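# Pass steel tube through service window to work rack

## Task

With r1 beginning in the work room and r2 in the stock room, and the connecting door locked but a service window open, take the steel tube off the stock room's wall rack and lay it across both arms of the work room's wall rack. At the end no gripper may hold it, the robots must be clear of it, and the tube must stay on the rack unaided. No robot may fall over or be left tilted.

## Robot and tools

ROBOTS. Two identical Hello Robot Stretch 3 robots, r1 and r2. Each has a two-wheel differential base (passive omni wheel at the rear), a lift on a mast, and one telescoping arm that sticks out to the robot's right. The base cannot move sideways, so to shift the gripper forward or back you drive the base. The base is 0.33 m long and 0.34 m wide. It turns about a point midway between the drive wheels, 0.05 m behind its front edge. With the arm retracted and the wrist folded, a turn sweeps a 0.28 m radius. An unfolded, level wrist reaches beyond that radius.

FRAMES. Each robot reports in its own base frame: origin on the floor between the drive wheels, x forward, y left, z up. hand_pose is the closed-fingertip point in that frame. With all wrist joints at zero, its x axis points up, y points back toward the mast and z points rearward. The odometry frame is the base frame at scene start. Neither robot's state tells you where the other robot is. Only images, lidar_m, wrist_depth_mm and head_depth_mm show their relative positions.

execute_actions(actions, cameras). actions is a list holding one action or none. An empty list just returns the state and images. The action is an object keyed "r1" and/or "r2". Each robot entry can contain:
- base: exactly one command, and it is relative to where the base last reported itself. translate_m is metres, -1 to 1, forward positive. rotate_rad is radians, -3.2 to 3.2, left (CCW from above) positive.
- joints: absolute targets by name. lift_m 0 to 1.1 (arm height). arm_m 0 to 0.52 (extension). wrist_yaw_rad -1.345 to 4.42: 0 points along the arm, positive swings toward the front, 3.0 folds it over the base. wrist_pitch_rad -1.57 to 0.451: 0 is level, negative tips the fingers down. wrist_roll_rad -2.911 to 2.911. gripper_m -0.089 to 0.179: larger is wider, and the real gap is 0.007 to 0.025 smaller than the value. head_pan_rad -3.953 to 1.73: 0 is forward, -1.57 looks along the arm. head_tilt_rad -1.53 to 0.419: negative looks down.
- contact_limits: {"arm_m": effort percent 1 to 100}. The arm stops when its effort reaches this value. Lower is gentler, but too low stops it at once.
All motions in the action start together. Each action lasts at most 15 s. A joint or robot you leave out may still be pushing toward its old target. An unknown key or an out-of-range value rejects the whole call. cameras lists r1_/r2_ head_camera, nav_camera, wrist_camera, or "all". Leaving it out or passing null gives all; [] gives none.

wait(seconds 0 to 10): runs time with no new command and returns the state and images. zoom_image(camera, region [x0,y0,x1,y1] pixels, at most 504x504): gives a detailed crop of that camera's latest image. finished_scene(scene): ends the scene permanently and reports whether the task succeeded. The next scene's task comes with it. Replying without a tool call ends all scenes.

RESULTS. base_status and joint_status: "done" means the target was reached; for the base it only means the wheels turned that far, slip included. "off_target" means it stopped short and may still be pushing. "contact_stop", "time_out" and "torque_fault" drop the target. After a contact_stop the arm or lift goes slack until you command it again, and a loaded slack lift can sink. on_its_own reports things you did not command; its "held at" is the held target, not the actual position. motor_effort is percent, positive toward higher values, with the peak in brackets. It is noisy and biased. An effort outside the rest range hints at a load or a push. lidar_m gives 12 distances from the base origin in 30 degree sectors: 1st ahead, counter-clockwise, 4th left, 7th behind, 10th right. The plane is 0.17 m up, range 0.15 to 12 m, and "-" means nothing seen. Own-body parts can hide sectors 5, 6, 9 and 10. wrist_depth_mm and head_depth_mm are 7x7 median depth grids. base_odometry counts wheel turns; heading runs -3.142 to 3.142, left positive. turned_by_wheels and turned_by_imu give the turn since the last result. base_tilt is in degrees, forward and right positive, with a fixed offset of up to about 4.

SPEED. Stowing the arm (lift_m<0.30, arm_m<0.03, wrist_yaw_rad>2.54) allows 0.30 m/s and 1.9 rad/s. Otherwise the limits are 0.10 m/s and 0.63 rad/s.

GRIPPER. To grasp, command a value below the object's width; lower means a firmer squeeze. To release, command at least 0.02 above the value where the fingers met the object. The reading does not prove you are holding anything, so check the images. Too hard a squeeze triggers the stall guard, and the object can slip. To fold or unfold the wrist safely, first set lift_m 0.32 to 0.95, wrist_pitch_rad -0.4 and roll near 0. Once folded, the lift may go down to 0.25. If yaw is below -0.4, keep pitch at -0.5 or lower.

CAUTIONS. Robots pressing against each other fail the run. Once bases touch, any further drive presses hard. When both carry one load, their travel can differ by up to 2.5 cm per metre, which can tip a robot. Pushing with the gripper above about 0.45 m, pushing a second time after a contact_stop, or driving while holding or hooking something fixed can tip the robot. If it snags or leans, reverse the last move in short steps, pull the gripper free, and lower the lift to about 0.2. The base, wrist and head have no contact stop. Prolonged strain cuts a wrist servo for 10 s. Avoid drops, slips, slams and hard pushes. Objects may be nudged now and then. The simulation keeps running while you think, and robots hold their last commands meanwhile. Camera calibrations (K, distortion, T_world_to_cam in the carrying robot's base frame) are given per camera and are approximate.

Each tool is called after ">>>" as a command line: name --argument value for each argument, lists and objects as JSON in quotes; but a table of rows of numbers goes row by row, as --pt "numbers of a row", without its own name.

## Session

>>> execute_actions --actions '[]'

Scene clock: 0.00 s.
r1.base_odometry: x=+0.000 y=+0.000 heading=+0.000 (m, m, rad; r1's odometry frame)
r1.turned_by_wheels: +0.000 (rad since the last result)
r1.turned_by_imu: +0.000 (rad since the last result)
r1.base_tilt: forward=+0.3 right=-1.2 (deg)
r1.lidar_m: 1.75 2.36 2.32 2.48 2.71 2.67 2.87 2.47 2.43 2.12 1.66 1.63
r1.head_depth_mm: 1581 1600 1605 1602 1591 1586 1592 / 1688 1718 1721 1713 1710 1715 1709 / 1718 1875 1866 1853 1866 1856 1848 / 1700 2032 2018 2001 2002 1992 1996 / 1682 2212 2189 2225 2195 2216 2169 / 1663 2400 2472 2451 2411 2460 2317 / 1665 2401 2658 2599 2562 2488 2354
r1.base_status: not commanded
r1.joint_positions: lift_m=+0.490 arm_m=+0.001 wrist_yaw_rad=+2.824 wrist_pitch_rad=-0.572 wrist_roll_rad=+0.002 gripper_m=+0.037 head_pan_rad=+0.010 head_tilt_rad=-0.008
r1.joint_status: not commanded
r1.motor_effort: left_wheel=+0 right_wheel=-1 lift_m=+20 arm_m=+1 wrist_yaw_rad=+0 wrist_pitch_rad=+7 wrist_roll_rad=+0 gripper_m=+0 head_pan_rad=+0 head_tilt_rad=+1 (%)
r1.hand_pose: x=+0.0420 y=+0.0466 z=+0.4696 quat_wxyz=(+0.305, +0.702, +0.089, +0.638) (m; r1's base frame)
r1.wrist_depth_mm: - - - - - - - / - - - - - - - / - - - - - - - / 931 954 916 943 921 914 925 / 816 - 794 798 784 789 780 / 692 685 721 699 690 683 664 / 598 606 - 602 590 594 596
r2.base_odometry: x=+0.000 y=+0.000 heading=+0.000 (m, m, rad; r2's odometry frame)
r2.turned_by_wheels: +0.000 (rad since the last result)
r2.turned_by_imu: +0.000 (rad since the last result)
r2.base_tilt: forward=+1.3 right=-0.9 (deg)
r2.lidar_m: 2.92 2.58 2.60 2.06 1.84 1.85 2.22 2.14 2.15 2.59 2.47 2.48
r2.head_depth_mm: 1842 2701 2851 2797 2788 2771 2607 / 1860 2746 3171 3089 3036 3026 2570 / 1891 2759 3515 3498 3388 3336 2545 / 1903 2808 3407 3393 3353 3405 2526 / 1917 2830 3129 3117 3145 3160 2527 / 1928 2833 2913 2874 2923 2891 2479 / 1958 2634 2702 2682 2682 2708 2457
r2.base_status: not commanded
r2.joint_positions: lift_m=+0.482 arm_m=-0.003 wrist_yaw_rad=+3.115 wrist_pitch_rad=-0.565 wrist_roll_rad=-0.003 gripper_m=+0.037 head_pan_rad=+0.009 head_tilt_rad=-0.023
r2.joint_status: not commanded
r2.motor_effort: left_wheel=+2 right_wheel=+0 lift_m=+29 arm_m=+0 wrist_yaw_rad=+1 wrist_pitch_rad=+5 wrist_roll_rad=+0 gripper_m=+0 head_pan_rad=+0 head_tilt_rad=+1 (%)
r2.hand_pose: x=-0.0157 y=+0.0611 z=+0.4629 quat_wxyz=(+0.206, +0.681, +0.188, +0.677) (m; r2's base frame)
r2.wrist_depth_mm: - - - - - - - / - - - - - - - / 942 972 - 933 - - - / 804 830 835 837 814 847 847 / 699 711 700 719 725 724 738 / 635 632 - 633 635 630 654 / 576 573 - - 577 565 576
pictures: r1_head_camera (sideways: a quarter turn clockwise sets it upright), r1_nav_camera (sideways: a quarter turn counterclockwise sets it upright), r1_wrist_camera, r2_head_camera (sideways: a quarter turn clockwise sets it upright), r2_nav_camera (sideways: a quarter turn counterclockwise sets it upright), r2_wrist_camera
Images, in order (width x height): r1_head_camera 896x504, r1_nav_camera 672x504, r1_wrist_camera 644x364, r2_head_camera 896x504, r2_nav_camera 672x504, r2_wrist_camera 644x364.

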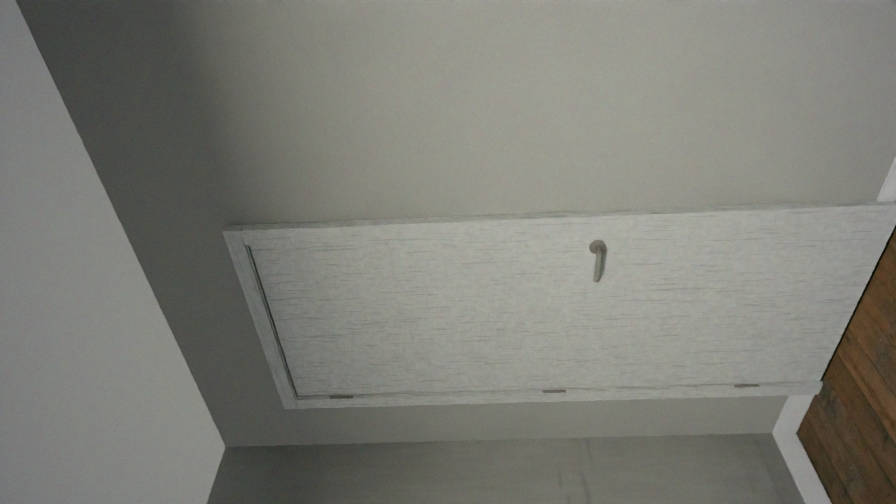

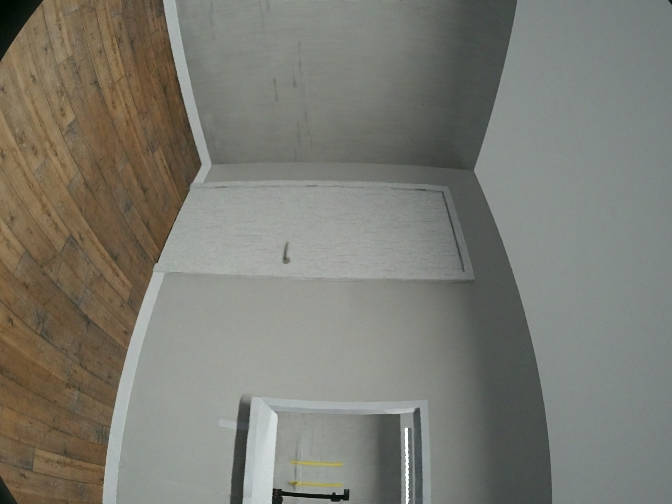

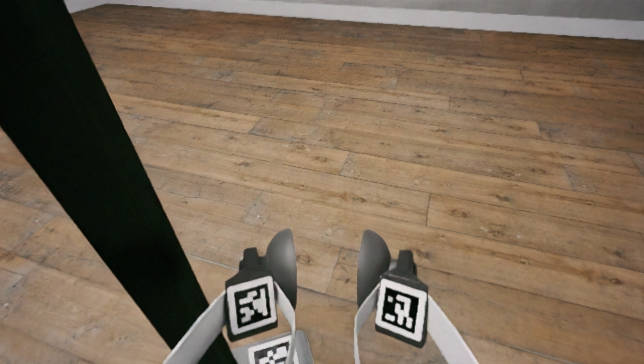

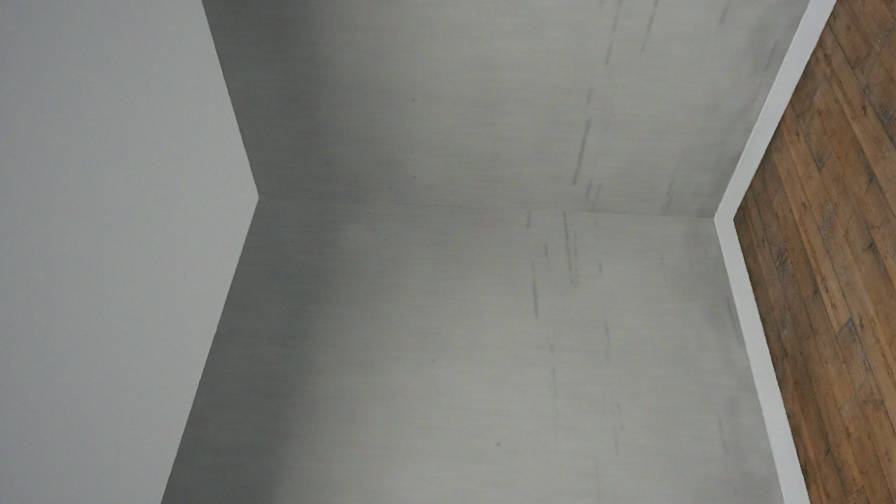

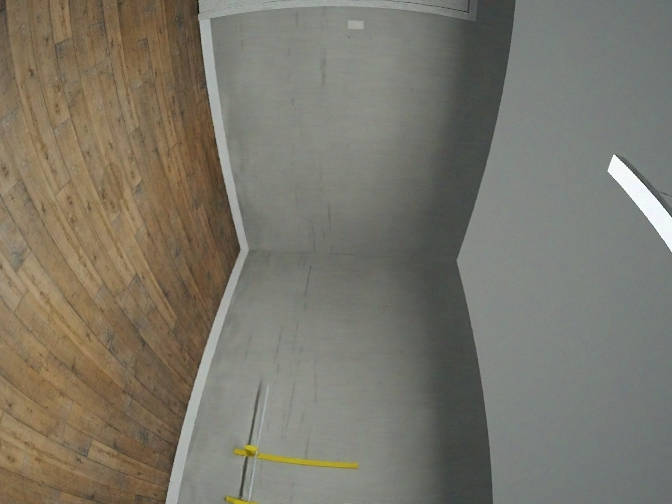

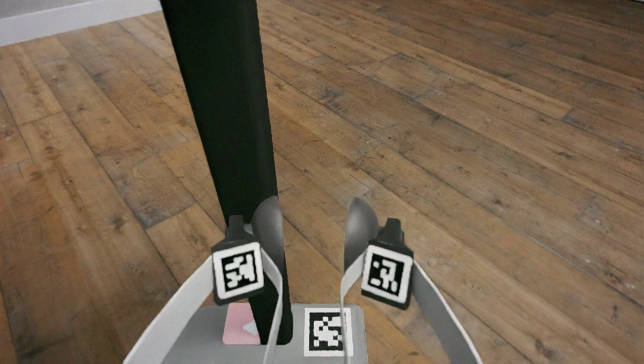

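>>> execute_actions --actions '[{"r1":{"base":{"rotate_rad":-0.7},"joints":{"lift_m":0.28,"wrist_yaw_rad":3.0,"wrist_pitch_rad":-0.4,"head_tilt_rad":-0.2}},"r2":{"base":{"rotate_rad":-0.75},"joints":{"lift_m":0.28,"wrist_yaw_rad":3.0,"wrist_pitch_rad":-0.4,"head_tilt_rad":-0.2}}}]' --cameras '["r1_head_camera","r2_head_camera","r1_nav_camera"]'

>>> execute_actions --actions '[{"r1":{"joints":{"head_pan_rad":-3.1}},"r2":{"base":{"translate_m":1.0}}}]' --cameras '["r2_nav_camera","r2_head_camera","r1_nav_camera"]'

Scene clock: 2.97 s.
r1.base_odometry: x=+0.000 y=+0.000 heading=-0.700 (m, m, rad; r1's odometry frame)
r1.turned_by_wheels: -0.700 (rad since the last result)
r1.turned_by_imu: -0.691 (rad since the last result)
r1.base_tilt: forward=+0.3 right=-1.3 (deg)
r1.lidar_m: 1.63 1.66 2.13 2.32 2.37 2.85 2.67 2.73 2.59 2.43 2.48 1.74
r1.head_depth_mm: 1480 1523 1574 1626 1674 1719 1697 / 1470 1499 - - 1653 1719 1691 / 1470 1519 - - 1676 1717 1708 / 1455 1496 - - 1644 1703 1724 / 1458 1491 - - 1630 1710 1747 / 1448 1488 - - 1639 1691 1722 / 1453 1490 1520 1576 1624 1677 1717
r1.base_status: done
r1.joint_positions: lift_m=+0.280 arm_m=+0.001 wrist_yaw_rad=+2.998 wrist_pitch_rad=-0.421 wrist_roll_rad=+0.002 gripper_m=+0.037 head_pan_rad=+0.010 head_tilt_rad=-0.198
r1.joint_status: all done
r1.motor_effort: left_wheel=+1(5) right_wheel=-2(5) lift_m=+18(17) arm_m=+0(1) wrist_yaw_rad=+1(2) wrist_pitch_rad=+10(11) wrist_roll_rad=+0(0) gripper_m=+0(0) head_pan_rad=+0(0) head_tilt_rad=-2(17) (%)
r1.hand_pose: x=+0.0108 y=+0.0761 z=+0.2922 quat_wxyz=(+0.197, +0.701, +0.098, +0.679) (m; r1's base frame)
r1.wrist_depth_mm: - - - - - - - / - - - - - - - / - - - - - - - / 810 795 814 799 779 768 778 / 638 640 658 632 622 627 613 / 537 520 - 539 533 509 508 / 458 - - - 424 438 439
r2.base_odometry: x=+0.000 y=+0.000 heading=-0.750 (m, m, rad; r2's odometry frame)
r2.turned_by_wheels: -0.750 (rad since the last result)
r2.turned_by_imu: -0.747 (rad since the last result)
r2.base_tilt: forward=+1.4 right=-0.8 (deg)
r2.lidar_m: 2.46 2.65 2.64 2.58 2.34 1.87 1.85 1.98 2.18 2.14 2.29 2.51
r2.head_depth_mm: 2224 2279 2348 2382 2455 2493 1927 / 2256 2299 2375 2440 2481 2529 1927 / 2282 2346 2383 2446 2546 2567 1903 / 2302 2368 2430 2476 2555 2597 1901 / 2353 2416 2475 2529 2592 2579 1890 / 2385 2454 2516 2572 2636 2575 1864 / 2409 2458 2545 2623 2666 2518 1857
r2.base_status: done
r2.joint_positions: lift_m=+0.280 arm_m=-0.002 wrist_yaw_rad=+3.002 wrist_pitch_rad=-0.419 wrist_roll_rad=-0.003 gripper_m=+0.037 head_pan_rad=+0.009 head_tilt_rad=-0.198
r2.joint_status: all done
r2.motor_effort: left_wheel=+2(5) right_wheel=-2(3) lift_m=+25(24) arm_m=+0(1) wrist_yaw_rad=-1(3) wrist_pitch_rad=+7(9) wrist_roll_rad=+0(0) gripper_m=+0(0) head_pan_rad=+0(0) head_tilt_rad=-1(14) (%)
r2.hand_pose: x=+0.0100 y=+0.0796 z=+0.2926 quat_wxyz=(+0.195, +0.699, +0.099, +0.681) (m; r2's base frame)
r2.wrist_depth_mm: - - - - - - - / - - - - - - - / 814 834 840 823 853 876 852 / 668 666 670 677 685 688 695 / 554 569 - 568 565 559 571 / 472 494 - - 481 486 485 / - - - - 423 419 424
pictures: r1_head_camera (sideways: a quarter turn clockwise sets it upright), r1_nav_camera (sideways: a quarter turn counterclockwise sets it upright), r2_head_camera (sideways: a quarter turn clockwise sets it upright)
camera_calibration (this result's frames):
r1_head_camera: T_world_to_cam=[[-0.140449, 0.0577879, -0.9884, 1.31036], [-0.0435495, 0.996968, 0.0644771, -0.0823018], [0.98913, 0.0521001, -0.137506, 0.12565], [0, 0, 0, 1]] pos_world=[0.0561693, -0.000216849, 1.31774]
r1_nav_camera: T_world_to_cam=[[0.20331, 0.0200858, 0.978908, -1.23036], [0.0539638, -0.9985, 0.00928002, 0.0367237], [0.977626, 0.0509389, -0.204089, 0.218249], [0, 0, 0, 1]] pos_world=[0.0347972, 0.0502641, 1.24861]
r2_head_camera: T_world_to_cam=[[-0.171015, -0.0612364, -0.983364, 1.29622], [-0.0379077, 0.997737, -0.055539, 0.0775021], [0.984539, 0.027779, -0.172949, 0.179121], [0, 0, 0, 1]] pos_world=[0.0482587, -0.00292667, 1.30994]
Images, in order (width x height): r1_head_camera 896x504, r1_nav_camera 672x504, r2_head_camera 896x504.

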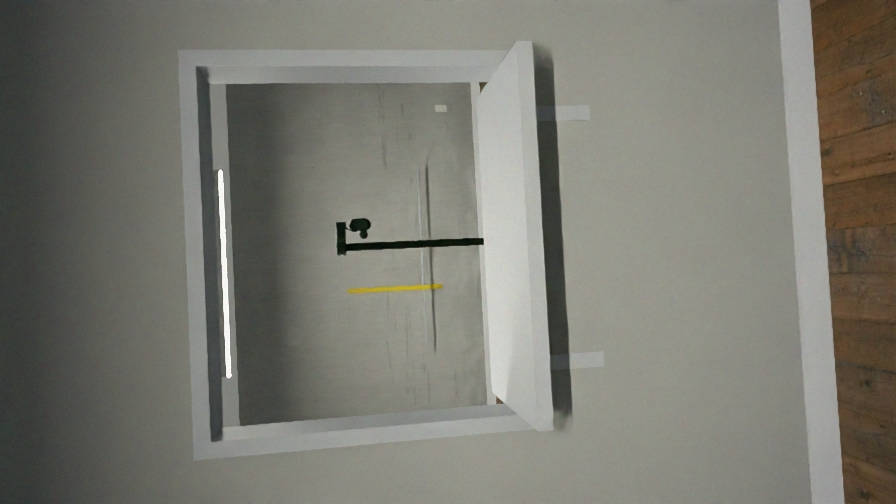

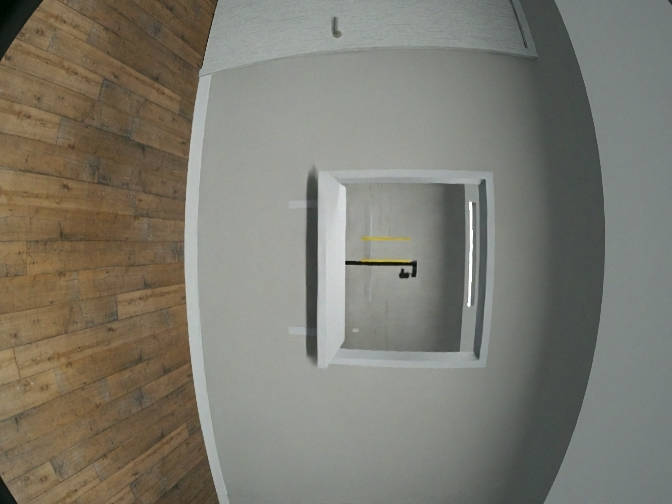

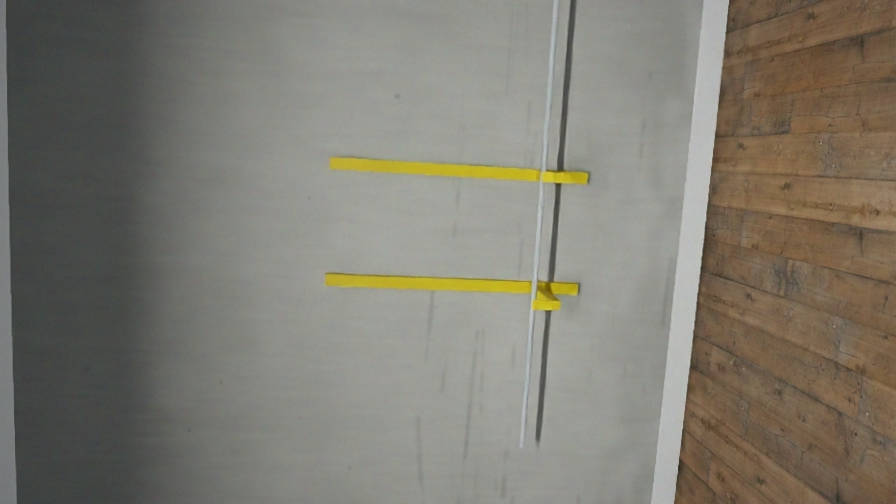

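Scene clock: 8.07 s.
r1.base_odometry: x=+0.000 y=+0.000 heading=-0.700 (m, m, rad; r1's odometry frame)
r1.turned_by_wheels: +0.000 (rad since the last result)
r1.turned_by_imu: +0.001 (rad since the last result)
r1.base_tilt: forward=+0.3 right=-1.2 (deg)
r1.lidar_m: 1.63 1.66 2.13 2.32 2.36 2.84 2.67 2.72 2.58 2.43 2.48 1.73
r1.head_depth_mm: 2437 2538 2575 2638 2711 2258 1689 / 2474 2528 2599 2641 2779 2308 1700 / 2426 2506 2591 2641 2745 2310 1696 / 2421 2516 2612 2640 2793 2354 1734 / 2432 2521 2601 2656 2779 2393 1735 / 2364 2479 2583 2680 2745 2388 1769 / 2374 2468 2589 2664 2760 2428 1777
r1.base_status: not commanded
r1.joint_positions: lift_m=+0.280 arm_m=+0.001 wrist_yaw_rad=+2.998 wrist_pitch_rad=-0.421 wrist_roll_rad=+0.002 gripper_m=+0.037 head_pan_rad=-3.093 head_tilt_rad=-0.198
r1.joint_status: all done
r1.motor_effort: left_wheel=+1(1) right_wheel=-3(3) lift_m=+18(17) arm_m=+0(0) wrist_yaw_rad=+1(1) wrist_pitch_rad=+10(10) wrist_roll_rad=+0(0) gripper_m=+0(0) head_pan_rad=-3(36) head_tilt_rad=-1(1) (%)
r1.hand_pose: x=+0.0108 y=+0.0761 z=+0.2922 quat_wxyz=(+0.197, +0.701, +0.098, +0.679) (m; r1's base frame)
r1.wrist_depth_mm: - - - - - - - / - - - - - - - / - - - - - - - / 805 796 785 791 790 798 783 / 635 647 670 631 613 613 617 / 520 517 - 541 523 517 512 / 467 - - - 431 444 440
r2.base_odometry: x=+0.732 y=-0.682 heading=-0.750 (m, m, rad; r2's odometry frame)
r2.turned_by_wheels: +0.000 (rad since the last result)
r2.turned_by_imu: +0.009 (rad since the last result)
r2.base_tilt: forward=+1.3 right=-1.0 (deg)
r2.lidar_m: 1.47 1.59 2.36 2.50 2.67 2.87 2.84 2.89 2.27 2.25 1.89 1.49
r2.head_depth_mm: 1304 1342 1371 1401 1440 1475 1512 / 1322 1361 1387 1411 1454 1484 1530 / 1346 1378 1410 1444 1482 1517 1561 / 1360 1396 1427 1470 1503 1549 1591 / 1385 1416 1448 1489 1518 1558 1609 / 1405 1444 1479 1515 1560 1600 1636 / 1430 1466 1495 1538 1586 1630 1672
r2.base_status: done
r2.joint_positions: lift_m=+0.280 arm_m=-0.002 wrist_yaw_rad=+3.001 wrist_pitch_rad=-0.419 wrist_roll_rad=-0.003 gripper_m=+0.037 head_pan_rad=+0.009 head_tilt_rad=-0.199
r2.joint_status: not commanded
r2.motor_effort: left_wheel=+1(10) right_wheel=-1(4) lift_m=+26(26) arm_m=+0(1) wrist_yaw_rad=-1(1) wrist_pitch_rad=+7(7) wrist_roll_rad=+0(0) gripper_m=+0(0) head_pan_rad=-1(0) head_tilt_rad=+1(2) (%)
r2.hand_pose: x=+0.0102 y=+0.0797 z=+0.2927 quat_wxyz=(+0.195, +0.699, +0.098, +0.681) (m; r2's base frame)
r2.wrist_depth_mm: - - - - - - - / - - - - - - - / 844 - 815 846 852 867 861 / 658 681 668 679 687 687 682 / 550 555 - 562 564 572 571 / 478 491 - - 492 492 490 / - - - - 419 423 424
pictures: r1_nav_camera (sideways: a quarter turn counterclockwise sets it upright), r2_head_camera (sideways: a quarter turn clockwise sets it upright), r2_nav_camera (sideways: a quarter turn counterclockwise sets it upright)
camera_calibration (this result's frames):
r1_nav_camera: T_world_to_cam=[[-0.202385, -0.027986, 0.978906, -1.22788], [-0.0927947, 0.995642, 0.00927951, 0.0376196], [-0.9749, -0.0889593, -0.2041, 0.230174], [0, 0, 0, 1]] pos_world=[-0.020618, -0.0513432, 1.24861]
r2_head_camera: T_world_to_cam=[[-0.171797, -0.0612434, -0.983227, 1.29605], [-0.0379518, 0.997736, -0.0555159, 0.0774723], [0.984401, 0.0277778, -0.173732, 0.180142], [0, 0, 0, 1]] pos_world=[0.0482651, -0.00292661, 1.3099]
r2_nav_camera: T_world_to_cam=[[0.262239, 0.0580089, 0.963258, -1.21701], [-0.014904, -0.997829, 0.0641483, -0.0276373], [0.964888, -0.0311786, -0.260805, 0.287927], [0, 0, 0, 1]] pos_world=[0.040919, 0.0519974, 1.24916]
Images, in order (width x height): r1_nav_camera 672x504, r2_head_camera 896x504, r2_nav_camera 672x504.

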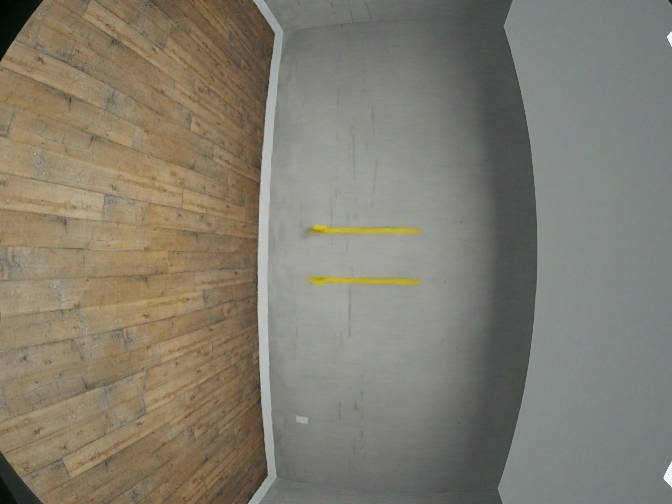

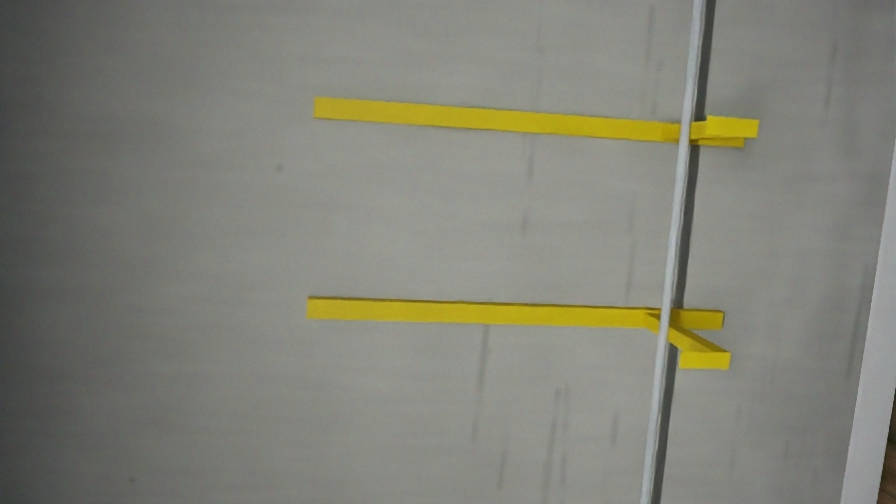

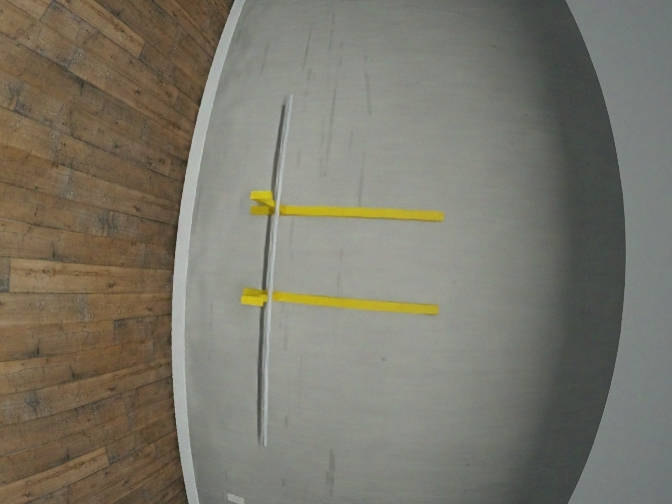

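>>> execute_actions --actions '[{"r2":{"base":{"translate_m":0.72}}}]' --cameras '[]'

>>> execute_actions --actions '[{"r2":{"base":{"rotate_rad":1.45},"joints":{"lift_m":0.5,"head_pan_rad":-1.57,"head_tilt_rad":-0.7}}}]' --cameras '[]'

>>> execute_actions --actions '[{"r2":{"joints":{"wrist_yaw_rad":0}}}]' --cameras '[]'

>>> execute_actions --actions '[{"r2":{"joints":{"wrist_pitch_rad":0,"wrist_roll_rad":1.57,"gripper_m":0.12}}}]' --cameras '["r2_nav_camera","r2_head_camera","r2_wrist_camera"]'

Scene clock: 12.60 s.
r1.base_odometry: x=+0.000 y=+0.000 heading=-0.700 (m, m, rad; r1's odometry frame)
r1.turned_by_wheels: +0.000 (rad since the last result)
r1.turned_by_imu: +0.001 (rad since the last result)
r1.base_tilt: forward=+0.3 right=-1.3 (deg)
r1.lidar_m: 1.63 1.66 2.13 2.32 2.36 2.84 2.67 2.73 2.60 2.43 2.48 1.73
r1.head_depth_mm: 2445 2494 2557 2655 2748 2273 1691 / 2436 2526 2563 2663 2814 2309 1700 / 2445 2497 2625 2642 2790 2313 1730 / 2449 2524 2587 2653 2775 2356 1720 / 2389 2485 2554 2662 2736 2373 1751 / 2371 2512 2608 2708 2754 2428 1751 / 2344 2524 2568 2679 2761 2418 1771
r1.base_status: not commanded
r1.joint_positions: lift_m=+0.280 arm_m=+0.001 wrist_yaw_rad=+2.998 wrist_pitch_rad=-0.421 wrist_roll_rad=+0.002 gripper_m=+0.037 head_pan_rad=-3.093 head_tilt_rad=-0.198
r1.joint_status: not commanded
r1.motor_effort: left_wheel=+1(1) right_wheel=-2(2) lift_m=+18(18) arm_m=+0(0) wrist_yaw_rad=+1(1) wrist_pitch_rad=+10(10) wrist_roll_rad=+0(0) gripper_m=+1(0) head_pan_rad=-2(3) head_tilt_rad=-2(1) (%)
r1.hand_pose: x=+0.0108 y=+0.0761 z=+0.2922 quat_wxyz=(+0.197, +0.701, +0.098, +0.679) (m; r1's base frame)
r1.wrist_depth_mm: - - - - - - - / - - - - - - - / - - - - - - - / 821 807 796 798 785 784 796 / 633 626 671 622 617 615 616 / 524 531 - 537 523 518 521 / 472 - - - 426 435 434
r2.base_odometry: x=+1.259 y=-1.172 heading=-0.750 (m, m, rad; r2's odometry frame)
r2.turned_by_wheels: +0.000 (rad since the last result)
r2.turned_by_imu: +0.007 (rad since the last result)
r2.base_tilt: forward=+1.3 right=-0.9 (deg)
r2.lidar_m: 0.76 0.82 1.23 2.42 2.62 3.59 3.53 2.99 2.37 2.07 0.97 0.77
r2.head_depth_mm: 647 664 679 696 711 726 726 / 657 673 689 706 725 744 764 / 666 682 700 718 736 755 775 / 676 694 712 730 749 766 789 / 688 705 725 741 761 783 804 / 699 715 709 733 757 787 814 / 710 729 747 766 791 813 835
r2.base_status: done
r2.joint_positions: lift_m=+0.280 arm_m=-0.002 wrist_yaw_rad=+3.001 wrist_pitch_rad=-0.418 wrist_roll_rad=-0.003 gripper_m=+0.037 head_pan_rad=+0.009 head_tilt_rad=-0.199
r2.joint_status: not commanded
r2.motor_effort: left_wheel=+0(9) right_wheel=+0(5) lift_m=+26(26) arm_m=+0(1) wrist_yaw_rad=-1(1) wrist_pitch_rad=+7(7) wrist_roll_rad=+0(0) gripper_m=+0(0) head_pan_rad=+0(1) head_tilt_rad=-1(0) (%)
r2.hand_pose: x=+0.0102 y=+0.0797 z=+0.2927 quat_wxyz=(+0.195, +0.699, +0.098, +0.681) (m; r2's base frame)
r2.wrist_depth_mm: - - - - - - 898 / - - - - - - 883 / 827 - 863 874 835 854 837 / 664 668 688 676 668 688 692 / 558 560 - 566 566 573 581 / 470 491 - - 491 490 495 / - - - - 423 426 426
pictures: none
No camera images: the call's "cameras" was empty. Leave "cameras" out to get every camera's image.

Scene clock: 15.97 s.
r1.base_odometry: x=+0.000 y=+0.000 heading=-0.700 (m, m, rad; r1's odometry frame)
r1.turned_by_wheels: +0.000 (rad since the last result)
r1.turned_by_imu: +0.001 (rad since the last result)
r1.base_tilt: forward=+0.4 right=-1.2 (deg)
r1.lidar_m: 1.63 1.66 2.13 2.31 2.37 2.84 2.67 2.73 2.59 2.43 2.48 1.73
r1.head_depth_mm: 2449 2521 2586 2640 2763 2267 1704 / 2446 2500 2626 2655 2784 2294 1718 / 2446 2486 2622 2695 2753 2339 1719 / 2425 2502 2573 2648 2766 2351 1737 / 2414 2477 2606 2654 2802 2386 1735 / 2377 2517 2566 2717 2751 2458 1754 / 2346 2480 2607 2681 2732 2431 1753
r1.base_status: not commanded
r1.joint_positions: lift_m=+0.280 arm_m=+0.001 wrist_yaw_rad=+2.998 wrist_pitch_rad=-0.421 wrist_roll_rad=+0.002 gripper_m=+0.037 head_pan_rad=-3.093 head_tilt_rad=-0.198
r1.joint_status: not commanded
r1.motor_effort: left_wheel=+1(1) right_wheel=-2(3) lift_m=+17(18) arm_m=+1(0) wrist_yaw_rad=+1(1) wrist_pitch_rad=+10(10) wrist_roll_rad=+0(0) gripper_m=+0(0) head_pan_rad=-3(3) head_tilt_rad=+0(0) (%)
r1.hand_pose: x=+0.0108 y=+0.0761 z=+0.2922 quat_wxyz=(+0.197, +0.701, +0.098, +0.679) (m; r1's base frame)
r1.wrist_depth_mm: - - - - - - - / - - - - - - - / - - - - - - - / 773 797 792 802 804 798 744 / 649 630 655 648 623 626 625 / 518 518 - 528 520 517 512 / 462 - - - 428 441 443
r2.base_odometry: x=+1.259 y=-1.172 heading=+0.700 (m, m, rad; r2's odometry frame)
r2.turned_by_wheels: +1.450 (rad since the last result)
r2.turned_by_imu: +1.444 (rad since the last result)
r2.base_tilt: forward=+1.4 right=-1.0 (deg)
r2.lidar_m: 2.42 2.51 3.41 3.53 3.32 2.42 2.33 1.08 0.79 0.76 0.78 1.07
r2.head_depth_mm: 610 680 775 882 993 1206 1253 / 629 686 766 867 957 1156 1249 / 630 701 785 891 1006 1228 1246 / 634 704 788 895 1017 1234 1245 / 636 706 792 902 1026 1247 1246 / 638 710 798 892 1002 1263 1238 / 626 694 783 911 1014 1206 1229
r2.base_status: done
r2.joint_positions: lift_m=+0.500 arm_m=-0.002 wrist_yaw_rad=+3.001 wrist_pitch_rad=-0.418 wrist_roll_rad=-0.003 gripper_m=+0.037 head_pan_rad=-1.563 head_tilt_rad=-0.692
r2.joint_status: all done
r2.motor_effort: left_wheel=+0(7) right_wheel=+1(5) lift_m=+32(35) arm_m=+0(0) wrist_yaw_rad=-1(1) wrist_pitch_rad=+7(7) wrist_roll_rad=+0(0) gripper_m=+0(1) head_pan_rad=-4(58) head_tilt_rad=-3(26) (%)
r2.hand_pose: x=+0.0102 y=+0.0797 z=+0.5125 quat_wxyz=(+0.195, +0.699, +0.098, +0.681) (m; r2's base frame)
r2.wrist_depth_mm: - - - - - - - / - - - - - - - / - - - - - - - / - - - - - - - / 849 829 - 864 862 868 853 / 727 727 - 726 743 737 740 / 635 638 632 640 648 653 655
pictures: none
No camera images: the call's "cameras" was empty. Leave "cameras" out to get every camera's image.

Scene clock: 18.47 s.
r1.base_odometry: x=+0.000 y=+0.000 heading=-0.700 (m, m, rad; r1's odometry frame)
r1.turned_by_wheels: +0.000 (rad since the last result)
r1.turned_by_imu: +0.001 (rad since the last result)
r1.base_tilt: forward=+0.3 right=-1.3 (deg)
r1.lidar_m: 1.63 1.66 2.13 2.32 2.36 2.84 2.67 2.73 2.59 2.43 2.47 1.73
r1.head_depth_mm: 2431 2484 2604 2657 2747 2254 1694 / 2389 2504 2574 2677 2790 2332 1716 / 2419 2537 2596 2646 2767 2318 1715 / 2451 2533 2614 2651 2718 2332 1735 / 2398 2523 2555 2663 2730 2404 1731 / 2371 2521 2581 2671 2752 2413 1740 / 2346 2500 2574 2649 2731 2430 1777
r1.base_status: not commanded
r1.joint_positions: lift_m=+0.280 arm_m=+0.001 wrist_yaw_rad=+2.998 wrist_pitch_rad=-0.421 wrist_roll_rad=+0.002 gripper_m=+0.037 head_pan_rad=-3.093 head_tilt_rad=-0.198
r1.joint_status: not commanded
r1.motor_effort: left_wheel=+1(2) right_wheel=-2(2) lift_m=+18(18) arm_m=+0(1) wrist_yaw_rad=+2(1) wrist_pitch_rad=+10(10) wrist_roll_rad=+0(0) gripper_m=+1(0) head_pan_rad=-3(2) head_tilt_rad=-1(1) (%)
r1.hand_pose: x=+0.0108 y=+0.0761 z=+0.2922 quat_wxyz=(+0.197, +0.701, +0.098, +0.679) (m; r1's base frame)
r1.wrist_depth_mm: - - - - - - - / - - - - - - - / - - - - - - - / 814 782 816 809 796 779 761 / 636 641 660 624 613 621 605 / 528 532 - 528 519 504 503 / 463 - - - 426 441 445
r2.base_odometry: x=+1.259 y=-1.172 heading=+0.700 (m, m, rad; r2's odometry frame)
r2.turned_by_wheels: +0.000 (rad since the last result)
r2.turned_by_imu: +0.000 (rad since the last result)
r2.base_tilt: forward=+1.4 right=-0.9 (deg)
r2.lidar_m: 2.42 2.51 3.40 3.54 3.32 2.42 2.33 1.08 0.79 0.76 0.79 1.07
r2.head_depth_mm: 608 680 774 883 996 1206 1244 / 629 688 766 869 960 1151 1245 / 632 698 785 891 1008 1224 1255 / 633 702 785 896 1014 1237 1269 / 635 707 793 905 1020 1248 1240 / 640 711 798 890 1009 1258 1241 / 625 694 780 914 1016 1208 1233
r2.base_status: not commanded
r2.joint_positions: lift_m=+0.500 arm_m=-0.002 wrist_yaw_rad=+0.002 wrist_pitch_rad=-0.418 wrist_roll_rad=-0.003 gripper_m=+0.037 head_pan_rad=-1.563 head_tilt_rad=-0.692
r2.joint_status: all done
r2.motor_effort: left_wheel=-1(1) right_wheel=+1(1) lift_m=+32(33) arm_m=+1(0) wrist_yaw_rad=-1(3) wrist_pitch_rad=+7(7) wrist_roll_rad=+0(0) gripper_m=+0(0) head_pan_rad=-5(3) head_tilt_rad=-3(2) (%)
r2.hand_pose: x=-0.0211 y=-0.3669 z=+0.5125 quat_wxyz=(+0.693, +0.148, -0.690, -0.146) (m; r2's base frame)
r2.wrist_depth_mm: 466 465 476 463 449 462 462 / 519 514 510 511 511 504 511 / 565 568 560 561 555 560 557 / 630 625 623 629 626 628 610 / 707 700 681 712 695 695 692 / 715 723 695 734 718 727 725 / 641 638 633 633 641 654 656
pictures: none
No camera images: the call's "cameras" was empty. Leave "cameras" out to get every camera's image.

Scene clock: 19.90 s.
r1.base_odometry: x=+0.000 y=+0.000 heading=-0.700 (m, m, rad; r1's odometry frame)
r1.turned_by_wheels: +0.000 (rad since the last result)
r1.turned_by_imu: +0.000 (rad since the last result)
r1.base_tilt: forward=+0.3 right=-1.2 (deg)
r1.lidar_m: 1.63 1.66 2.13 2.32 2.36 2.84 2.68 2.72 2.59 2.43 2.47 1.73
r1.head_depth_mm: 2418 2528 2611 2692 2775 2291 1675 / 2440 2495 2584 2647 2772 2326 1706 / 2455 2523 2563 2655 2792 2332 1716 / 2435 2474 2560 2664 2796 2358 1731 / 2411 2514 2602 2642 2761 2391 1741 / 2392 2558 2572 2656 2735 2429 1743 / 2364 2512 2580 2698 2764 2431 1776
r1.base_status: not commanded
r1.joint_positions: lift_m=+0.280 arm_m=+0.001 wrist_yaw_rad=+2.998 wrist_pitch_rad=-0.421 wrist_roll_rad=+0.002 gripper_m=+0.037 head_pan_rad=-3.093 head_tilt_rad=-0.198
r1.joint_status: not commanded
r1.motor_effort: left_wheel=+2(2) right_wheel=-2(2) lift_m=+18(18) arm_m=+1(1) wrist_yaw_rad=+1(1) wrist_pitch_rad=+10(10) wrist_roll_rad=+0(0) gripper_m=+0(1) head_pan_rad=-3(3) head_tilt_rad=-1(1) (%)
r1.hand_pose: x=+0.0108 y=+0.0761 z=+0.2922 quat_wxyz=(+0.197, +0.701, +0.098, +0.679) (m; r1's base frame)
r1.wrist_depth_mm: - - - - - - - / - - - - - - - / - - - - - - - / 797 808 801 800 788 768 781 / 632 639 666 626 621 607 616 / 522 520 - 543 520 507 511 / 466 - - - 427 438 434
r2.base_odometry: x=+1.259 y=-1.172 heading=+0.700 (m, m, rad; r2's odometry frame)
r2.turned_by_wheels: +0.000 (rad since the last result)
r2.turned_by_imu: +0.000 (rad since the last result)
r2.base_tilt: forward=+1.3 right=-0.9 (deg)
r2.lidar_m: 2.42 2.51 3.39 3.54 3.31 2.42 2.33 1.08 0.79 0.76 0.78 1.07
r2.head_depth_mm: 608 679 774 881 997 1203 1250 / 628 687 768 866 958 1151 1248 / 631 701 785 889 1013 1226 1247 / 634 703 789 898 1014 1231 1244 / 636 706 793 901 1026 1247 1243 / 640 710 798 891 1003 1259 1235 / 624 694 780 912 1015 1210 1234
r2.base_status: not commanded
r2.joint_positions: lift_m=+0.500 arm_m=-0.002 wrist_yaw_rad=+0.002 wrist_pitch_rad=-0.022 wrist_roll_rad=+1.569 gripper_m=+0.120 head_pan_rad=-1.563 head_tilt_rad=-0.692
r2.joint_status: all done
r2.motor_effort: left_wheel=-1(1) right_wheel=+1(1) lift_m=+32(33) arm_m=+0(1) wrist_yaw_rad=-1(1) wrist_pitch_rad=+8(7) wrist_roll_rad=+0(2) gripper_m=+0(78) head_pan_rad=-5(5) head_tilt_rad=-2(4) (%)
r2.hand_pose: x=-0.0209 y=-0.3981 z=+0.6085 quat_wxyz=(+0.001, +0.001, -1.000, -0.012) (m; r2's base frame)
r2.wrist_depth_mm: 460 463 350 468 474 478 481 / 480 487 491 488 494 492 494 / 490 494 501 504 513 511 513 / 513 518 515 521 526 534 532 / 530 529 533 551 546 550 542 / 543 - 550 558 560 561 565 / 557 585 543 581 580 592 584
pictures: r2_head_camera (sideways: a quarter turn clockwise sets it upright), r2_nav_camera (sideways: a quarter turn counterclockwise sets it upright), r2_wrist_camera
camera_calibration (this result's frames):
r2_head_camera: T_world_to_cam=[[-0.0645609, 0.616765, -0.784495, 1.03609], [0.997596, 0.059729, -0.0351397, 0.0445981], [0.0251841, -0.784878, -0.619139, 0.765604], [0, 0, 0, 1]] pos_world=[0.00311863, -0.0407808, 1.28839]
r2_nav_camera: T_world_to_cam=[[0.0610732, -0.686979, 0.724106, -0.903883], [-0.997552, -0.0172568, 0.0677645, -0.0263078], [-0.0340571, -0.726472, -0.686352, 0.847725], [0, 0, 0, 1]] pos_world=[0.0578307, -0.00555485, 1.23813]
r2_wrist_camera: T_world_to_cam=[[-0.0276971, 0.0094446, -0.999572, 0.610955], [0.974096, 0.224763, -0.0248675, 0.149183], [0.224432, -0.974368, -0.0154252, -0.203924], [0, 0, 0, 1]] pos_world=[-0.0826302, -0.237998, 0.611258]
Images, in order (width x height): r2_head_camera 896x504, r2_nav_camera 672x504, r2_wrist_camera 644x364.

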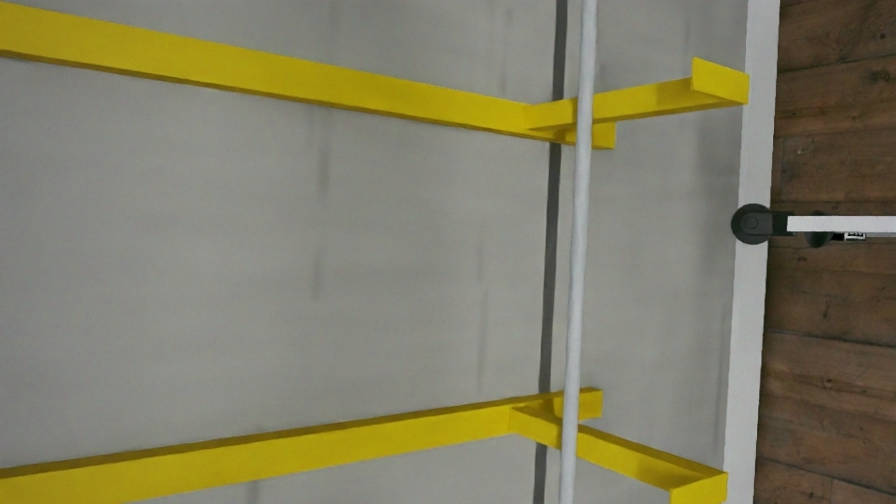

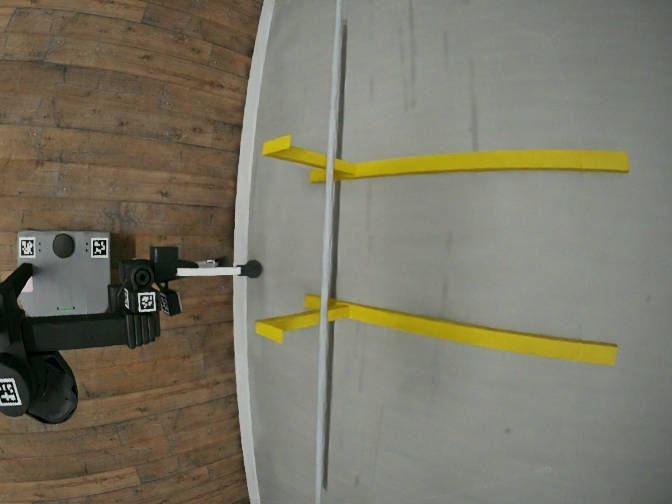

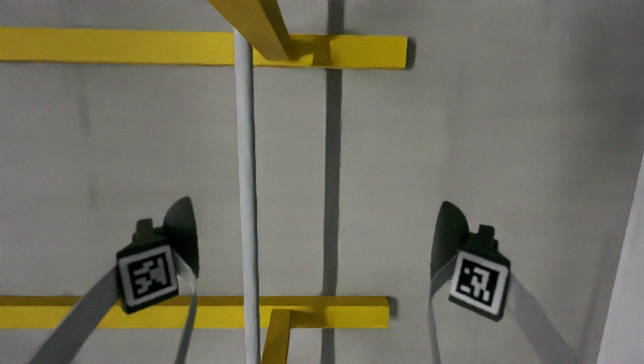

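>>> execute_actions --actions '[{"r2":{"joints":{"lift_m":0.56,"arm_m":0.15}}}]' --cameras '["r2_head_camera","r2_wrist_camera"]'

Scene clock: 22.50 s.
r1.base_odometry: x=+0.000 y=+0.000 heading=-0.700 (m, m, rad; r1's odometry frame)
r1.turned_by_wheels: +0.000 (rad since the last result)
r1.turned_by_imu: +0.001 (rad since the last result)
r1.base_tilt: forward=+0.3 right=-1.3 (deg)
r1.lidar_m: 1.63 1.66 2.12 2.32 2.36 2.84 2.67 2.72 2.58 2.43 2.48 1.74
r1.head_depth_mm: 2488 2477 2603 2647 2754 2282 1690 / 2415 2530 2596 2683 2733 2323 1688 / 2455 2525 2626 2649 2764 2318 1721 / 2401 2518 2601 2672 2759 2375 1723 / 2394 2502 2608 2635 2742 2367 1746 / 2393 2507 2591 2652 2789 2379 1756 / 2333 2493 2596 2689 2753 2423 1762
r1.base_status: not commanded
r1.joint_positions: lift_m=+0.280 arm_m=+0.001 wrist_yaw_rad=+2.998 wrist_pitch_rad=-0.421 wrist_roll_rad=+0.002 gripper_m=+0.037 head_pan_rad=-3.093 head_tilt_rad=-0.198
r1.joint_status: not commanded
r1.motor_effort: left_wheel=+2(2) right_wheel=-2(2) lift_m=+18(18) arm_m=+0(0) wrist_yaw_rad=+1(1) wrist_pitch_rad=+10(10) wrist_roll_rad=+0(0) gripper_m=+0(0) head_pan_rad=-3(3) head_tilt_rad=-2(1) (%)
r1.hand_pose: x=+0.0108 y=+0.0761 z=+0.2922 quat_wxyz=(+0.197, +0.701, +0.098, +0.679) (m; r1's base frame)
r1.wrist_depth_mm: - - - - - - - / - - - - - - - / - - - - - - - / 808 787 800 775 769 770 803 / 617 634 656 619 623 615 611 / 524 514 - 536 519 516 516 / 455 - - - 433 442 447
r2.base_odometry: x=+1.259 y=-1.172 heading=+0.700 (m, m, rad; r2's odometry frame)
r2.turned_by_wheels: +0.000 (rad since the last result)
r2.turned_by_imu: +0.000 (rad since the last result)
r2.base_tilt: forward=+1.3 right=-0.9 (deg)
r2.lidar_m: 2.42 2.51 3.38 3.54 3.30 2.42 2.33 1.08 0.79 0.76 0.78 1.07
r2.head_depth_mm: 607 681 775 879 996 1206 1253 / 628 688 768 868 958 1141 - / 630 700 783 891 1009 1221 - / 634 703 789 896 1015 1232 1215 / 637 706 793 905 1020 1243 1240 / 639 709 797 890 1004 1259 1236 / 625 696 781 912 1012 1202 1232
r2.base_status: not commanded
r2.joint_positions: lift_m=+0.560 arm_m=+0.150 wrist_yaw_rad=+0.001 wrist_pitch_rad=-0.021 wrist_roll_rad=+1.570 gripper_m=+0.120 head_pan_rad=-1.563 head_tilt_rad=-0.692
r2.joint_status: all done
r2.motor_effort: left_wheel=+0(1) right_wheel=+1(1) lift_m=+32(34) arm_m=+4(3) wrist_yaw_rad=-1(1) wrist_pitch_rad=+8(9) wrist_roll_rad=+0(0) gripper_m=+0(1) head_pan_rad=-5(4) head_tilt_rad=-4(4) (%)
r2.hand_pose: x=-0.0211 y=-0.5504 z=+0.6689 quat_wxyz=(+0.001, +0.000, -1.000, -0.011) (m; r2's base frame)
r2.wrist_depth_mm: 305 305 310 199 311 333 343 / 340 344 344 344 346 352 353 / 349 354 360 356 361 361 367 / 361 363 366 364 373 378 382 / 376 374 381 381 390 383 394 / 385 - 394 397 402 401 408 / 400 406 412 407 417 415 420
pictures: r2_head_camera (sideways: a quarter turn clockwise sets it upright), r2_wrist_camera
camera_calibration (this result's frames):
r2_head_camera: T_world_to_cam=[[-0.0645126, 0.616771, -0.784495, 1.03609], [0.997601, 0.0596509, -0.0351397, 0.0445981], [0.0251227, -0.784879, -0.619139, 0.765604], [0, 0, 0, 1]] pos_world=[0.00311544, -0.0407805, 1.28839]
r2_wrist_camera: T_world_to_cam=[[-0.0272527, 0.00791831, -0.999597, 0.671953], [0.9743, 0.223886, -0.0247895, 0.184601], [0.2236, -0.974583, -0.0138163, -0.352563], [0, 0, 0, 1]] pos_world=[-0.0827108, -0.390253, 0.671387]
Images, in order (width x height): r2_head_camera 896x504, r2_wrist_camera 644x364.

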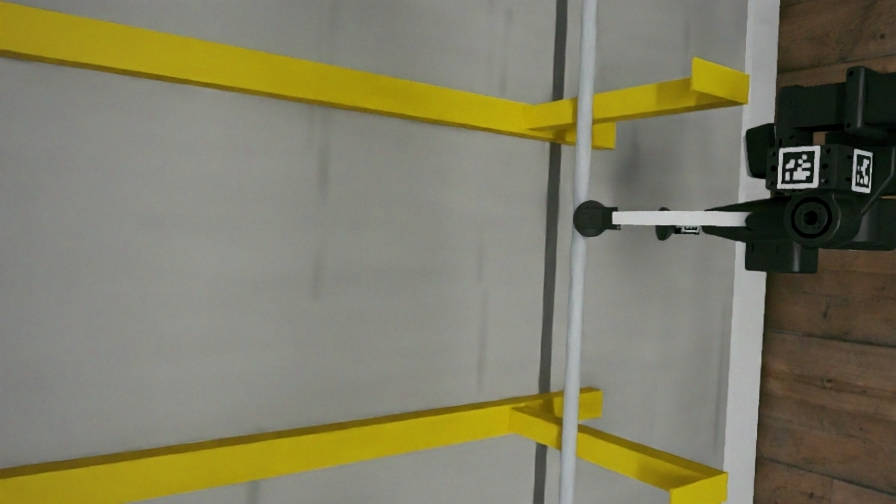

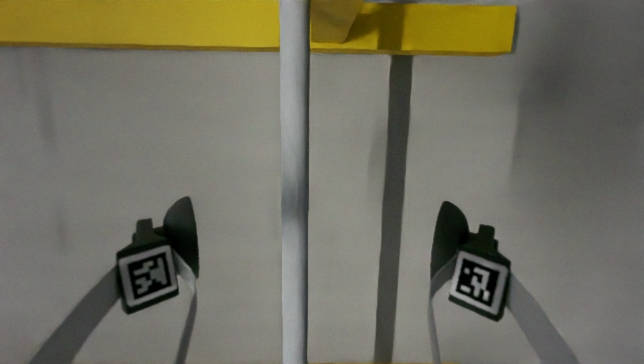

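>>> execute_actions --actions '[{"r2":{"joints":{"lift_m":0.572,"arm_m":0.225,"gripper_m":0.06}}}]' --cameras '["r2_head_camera","r2_wrist_camera"]'

Scene clock: 25.47 s.
r1.base_odometry: x=+0.000 y=+0.000 heading=-0.700 (m, m, rad; r1's odometry frame)
r1.turned_by_wheels: +0.000 (rad since the last result)
r1.turned_by_imu: +0.001 (rad since the last result)
r1.base_tilt: forward=+0.3 right=-1.2 (deg)
r1.lidar_m: 1.63 1.66 2.13 2.31 2.36 2.84 2.67 2.73 2.59 2.43 2.48 1.73
r1.head_depth_mm: 2434 2491 2617 2679 2730 2298 1695 / 2448 2501 2608 2695 2696 2303 1704 / 2451 2523 2572 2670 2742 2324 1708 / 2410 2532 2580 2605 2769 2342 1739 / 2421 2521 2569 2638 2736 2342 1729 / 2402 2522 2598 2669 2748 2386 1745 / 2342 2491 2602 2701 2736 2436 1775
r1.base_status: not commanded
r1.joint_positions: lift_m=+0.280 arm_m=+0.001 wrist_yaw_rad=+2.998 wrist_pitch_rad=-0.421 wrist_roll_rad=+0.002 gripper_m=+0.037 head_pan_rad=-3.093 head_tilt_rad=-0.198
r1.joint_status: not commanded
r1.motor_effort: left_wheel=+2(2) right_wheel=-3(1) lift_m=+18(18) arm_m=+0(0) wrist_yaw_rad=+1(1) wrist_pitch_rad=+10(10) wrist_roll_rad=+0(0) gripper_m=+1(1) head_pan_rad=-3(3) head_tilt_rad=-1(0) (%)
r1.hand_pose: x=+0.0108 y=+0.0761 z=+0.2922 quat_wxyz=(+0.197, +0.701, +0.098, +0.679) (m; r1's base frame)
r1.wrist_depth_mm: - - - - - - - / - - - - - - - / - - - - - - - / 825 807 795 789 806 779 794 / 633 652 654 622 622 615 619 / 536 519 - 550 509 506 516 / 470 - - - 426 445 434
r2.base_odometry: x=+1.259 y=-1.172 heading=+0.700 (m, m, rad; r2's odometry frame)
r2.turned_by_wheels: +0.000 (rad since the last result)
r2.turned_by_imu: +0.000 (rad since the last result)
r2.base_tilt: forward=+1.3 right=-0.9 (deg)
r2.lidar_m: 2.42 2.51 3.38 3.54 3.32 2.43 2.34 1.07 0.79 0.76 0.78 1.07
r2.head_depth_mm: 609 681 775 881 999 1209 1244 / 628 688 768 869 958 747 - / 631 700 784 889 1008 1160 1220 / 633 702 788 896 1017 1206 1245 / 636 706 793 902 1021 1248 1241 / 640 710 797 891 1008 1260 1234 / 624 695 781 910 1015 1207 1231
r2.base_status: not commanded
r2.joint_positions: lift_m=+0.572 arm_m=+0.225 wrist_yaw_rad=+0.001 wrist_pitch_rad=-0.021 wrist_roll_rad=+1.570 gripper_m=+0.060 head_pan_rad=-1.563 head_tilt_rad=-0.692
r2.joint_status: all done
r2.motor_effort: left_wheel=-1(1) right_wheel=+1(1) lift_m=+33(34) arm_m=+4(4) wrist_yaw_rad=+0(0) wrist_pitch_rad=+8(8) wrist_roll_rad=+0(0) gripper_m=+0(80) head_pan_rad=-4(4) head_tilt_rad=-4(4) (%)
r2.hand_pose: x=-0.0211 y=-0.6254 z=+0.6809 quat_wxyz=(+0.001, +0.000, -1.000, -0.011) (m; r2's base frame)
r2.wrist_depth_mm: 240 238 239 127 243 246 272 / 272 274 274 132 280 278 281 / 281 281 284 138 289 289 291 / 288 292 294 292 297 301 301 / 297 303 301 300 306 313 311 / 313 309 317 313 322 321 324 / 321 321 325 325 332 335 336
pictures: r2_head_camera (sideways: a quarter turn clockwise sets it upright), r2_wrist_camera
camera_calibration (this result's frames):
r2_head_camera: T_world_to_cam=[[-0.064512, 0.616771, -0.784495, 1.03609], [0.997601, 0.0596499, -0.0351397, 0.0445981], [0.0251219, -0.78488, -0.619139, 0.765604], [0, 0, 0, 1]] pos_world=[0.0031154, -0.0407805, 1.28839]
r2_wrist_camera: T_world_to_cam=[[-0.0272403, 0.00790855, -0.999598, 0.684536], [0.974306, 0.223863, -0.0247799, 0.201675], [0.223577, -0.974589, -0.0138034, -0.425505], [0, 0, 0, 1]] pos_world=[-0.0827131, -0.465254, 0.683384]
Images, in order (width x height): r2_head_camera 896x504, r2_wrist_camera 644x364.

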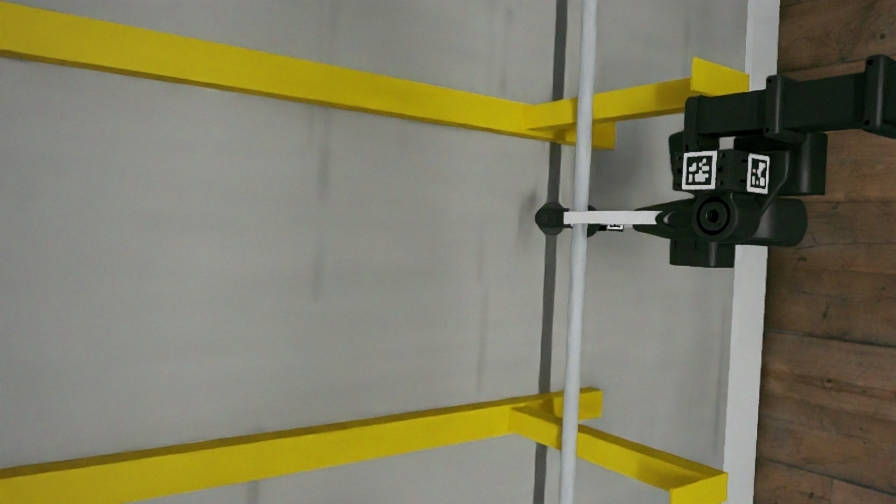

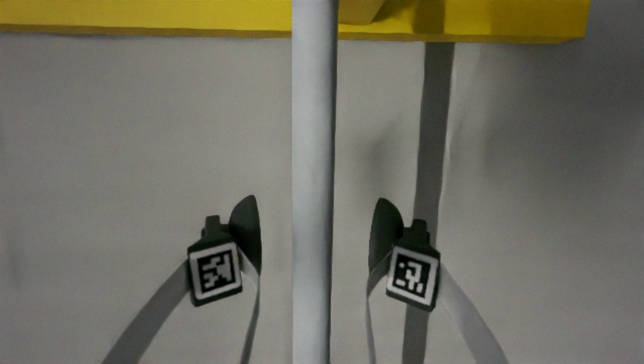

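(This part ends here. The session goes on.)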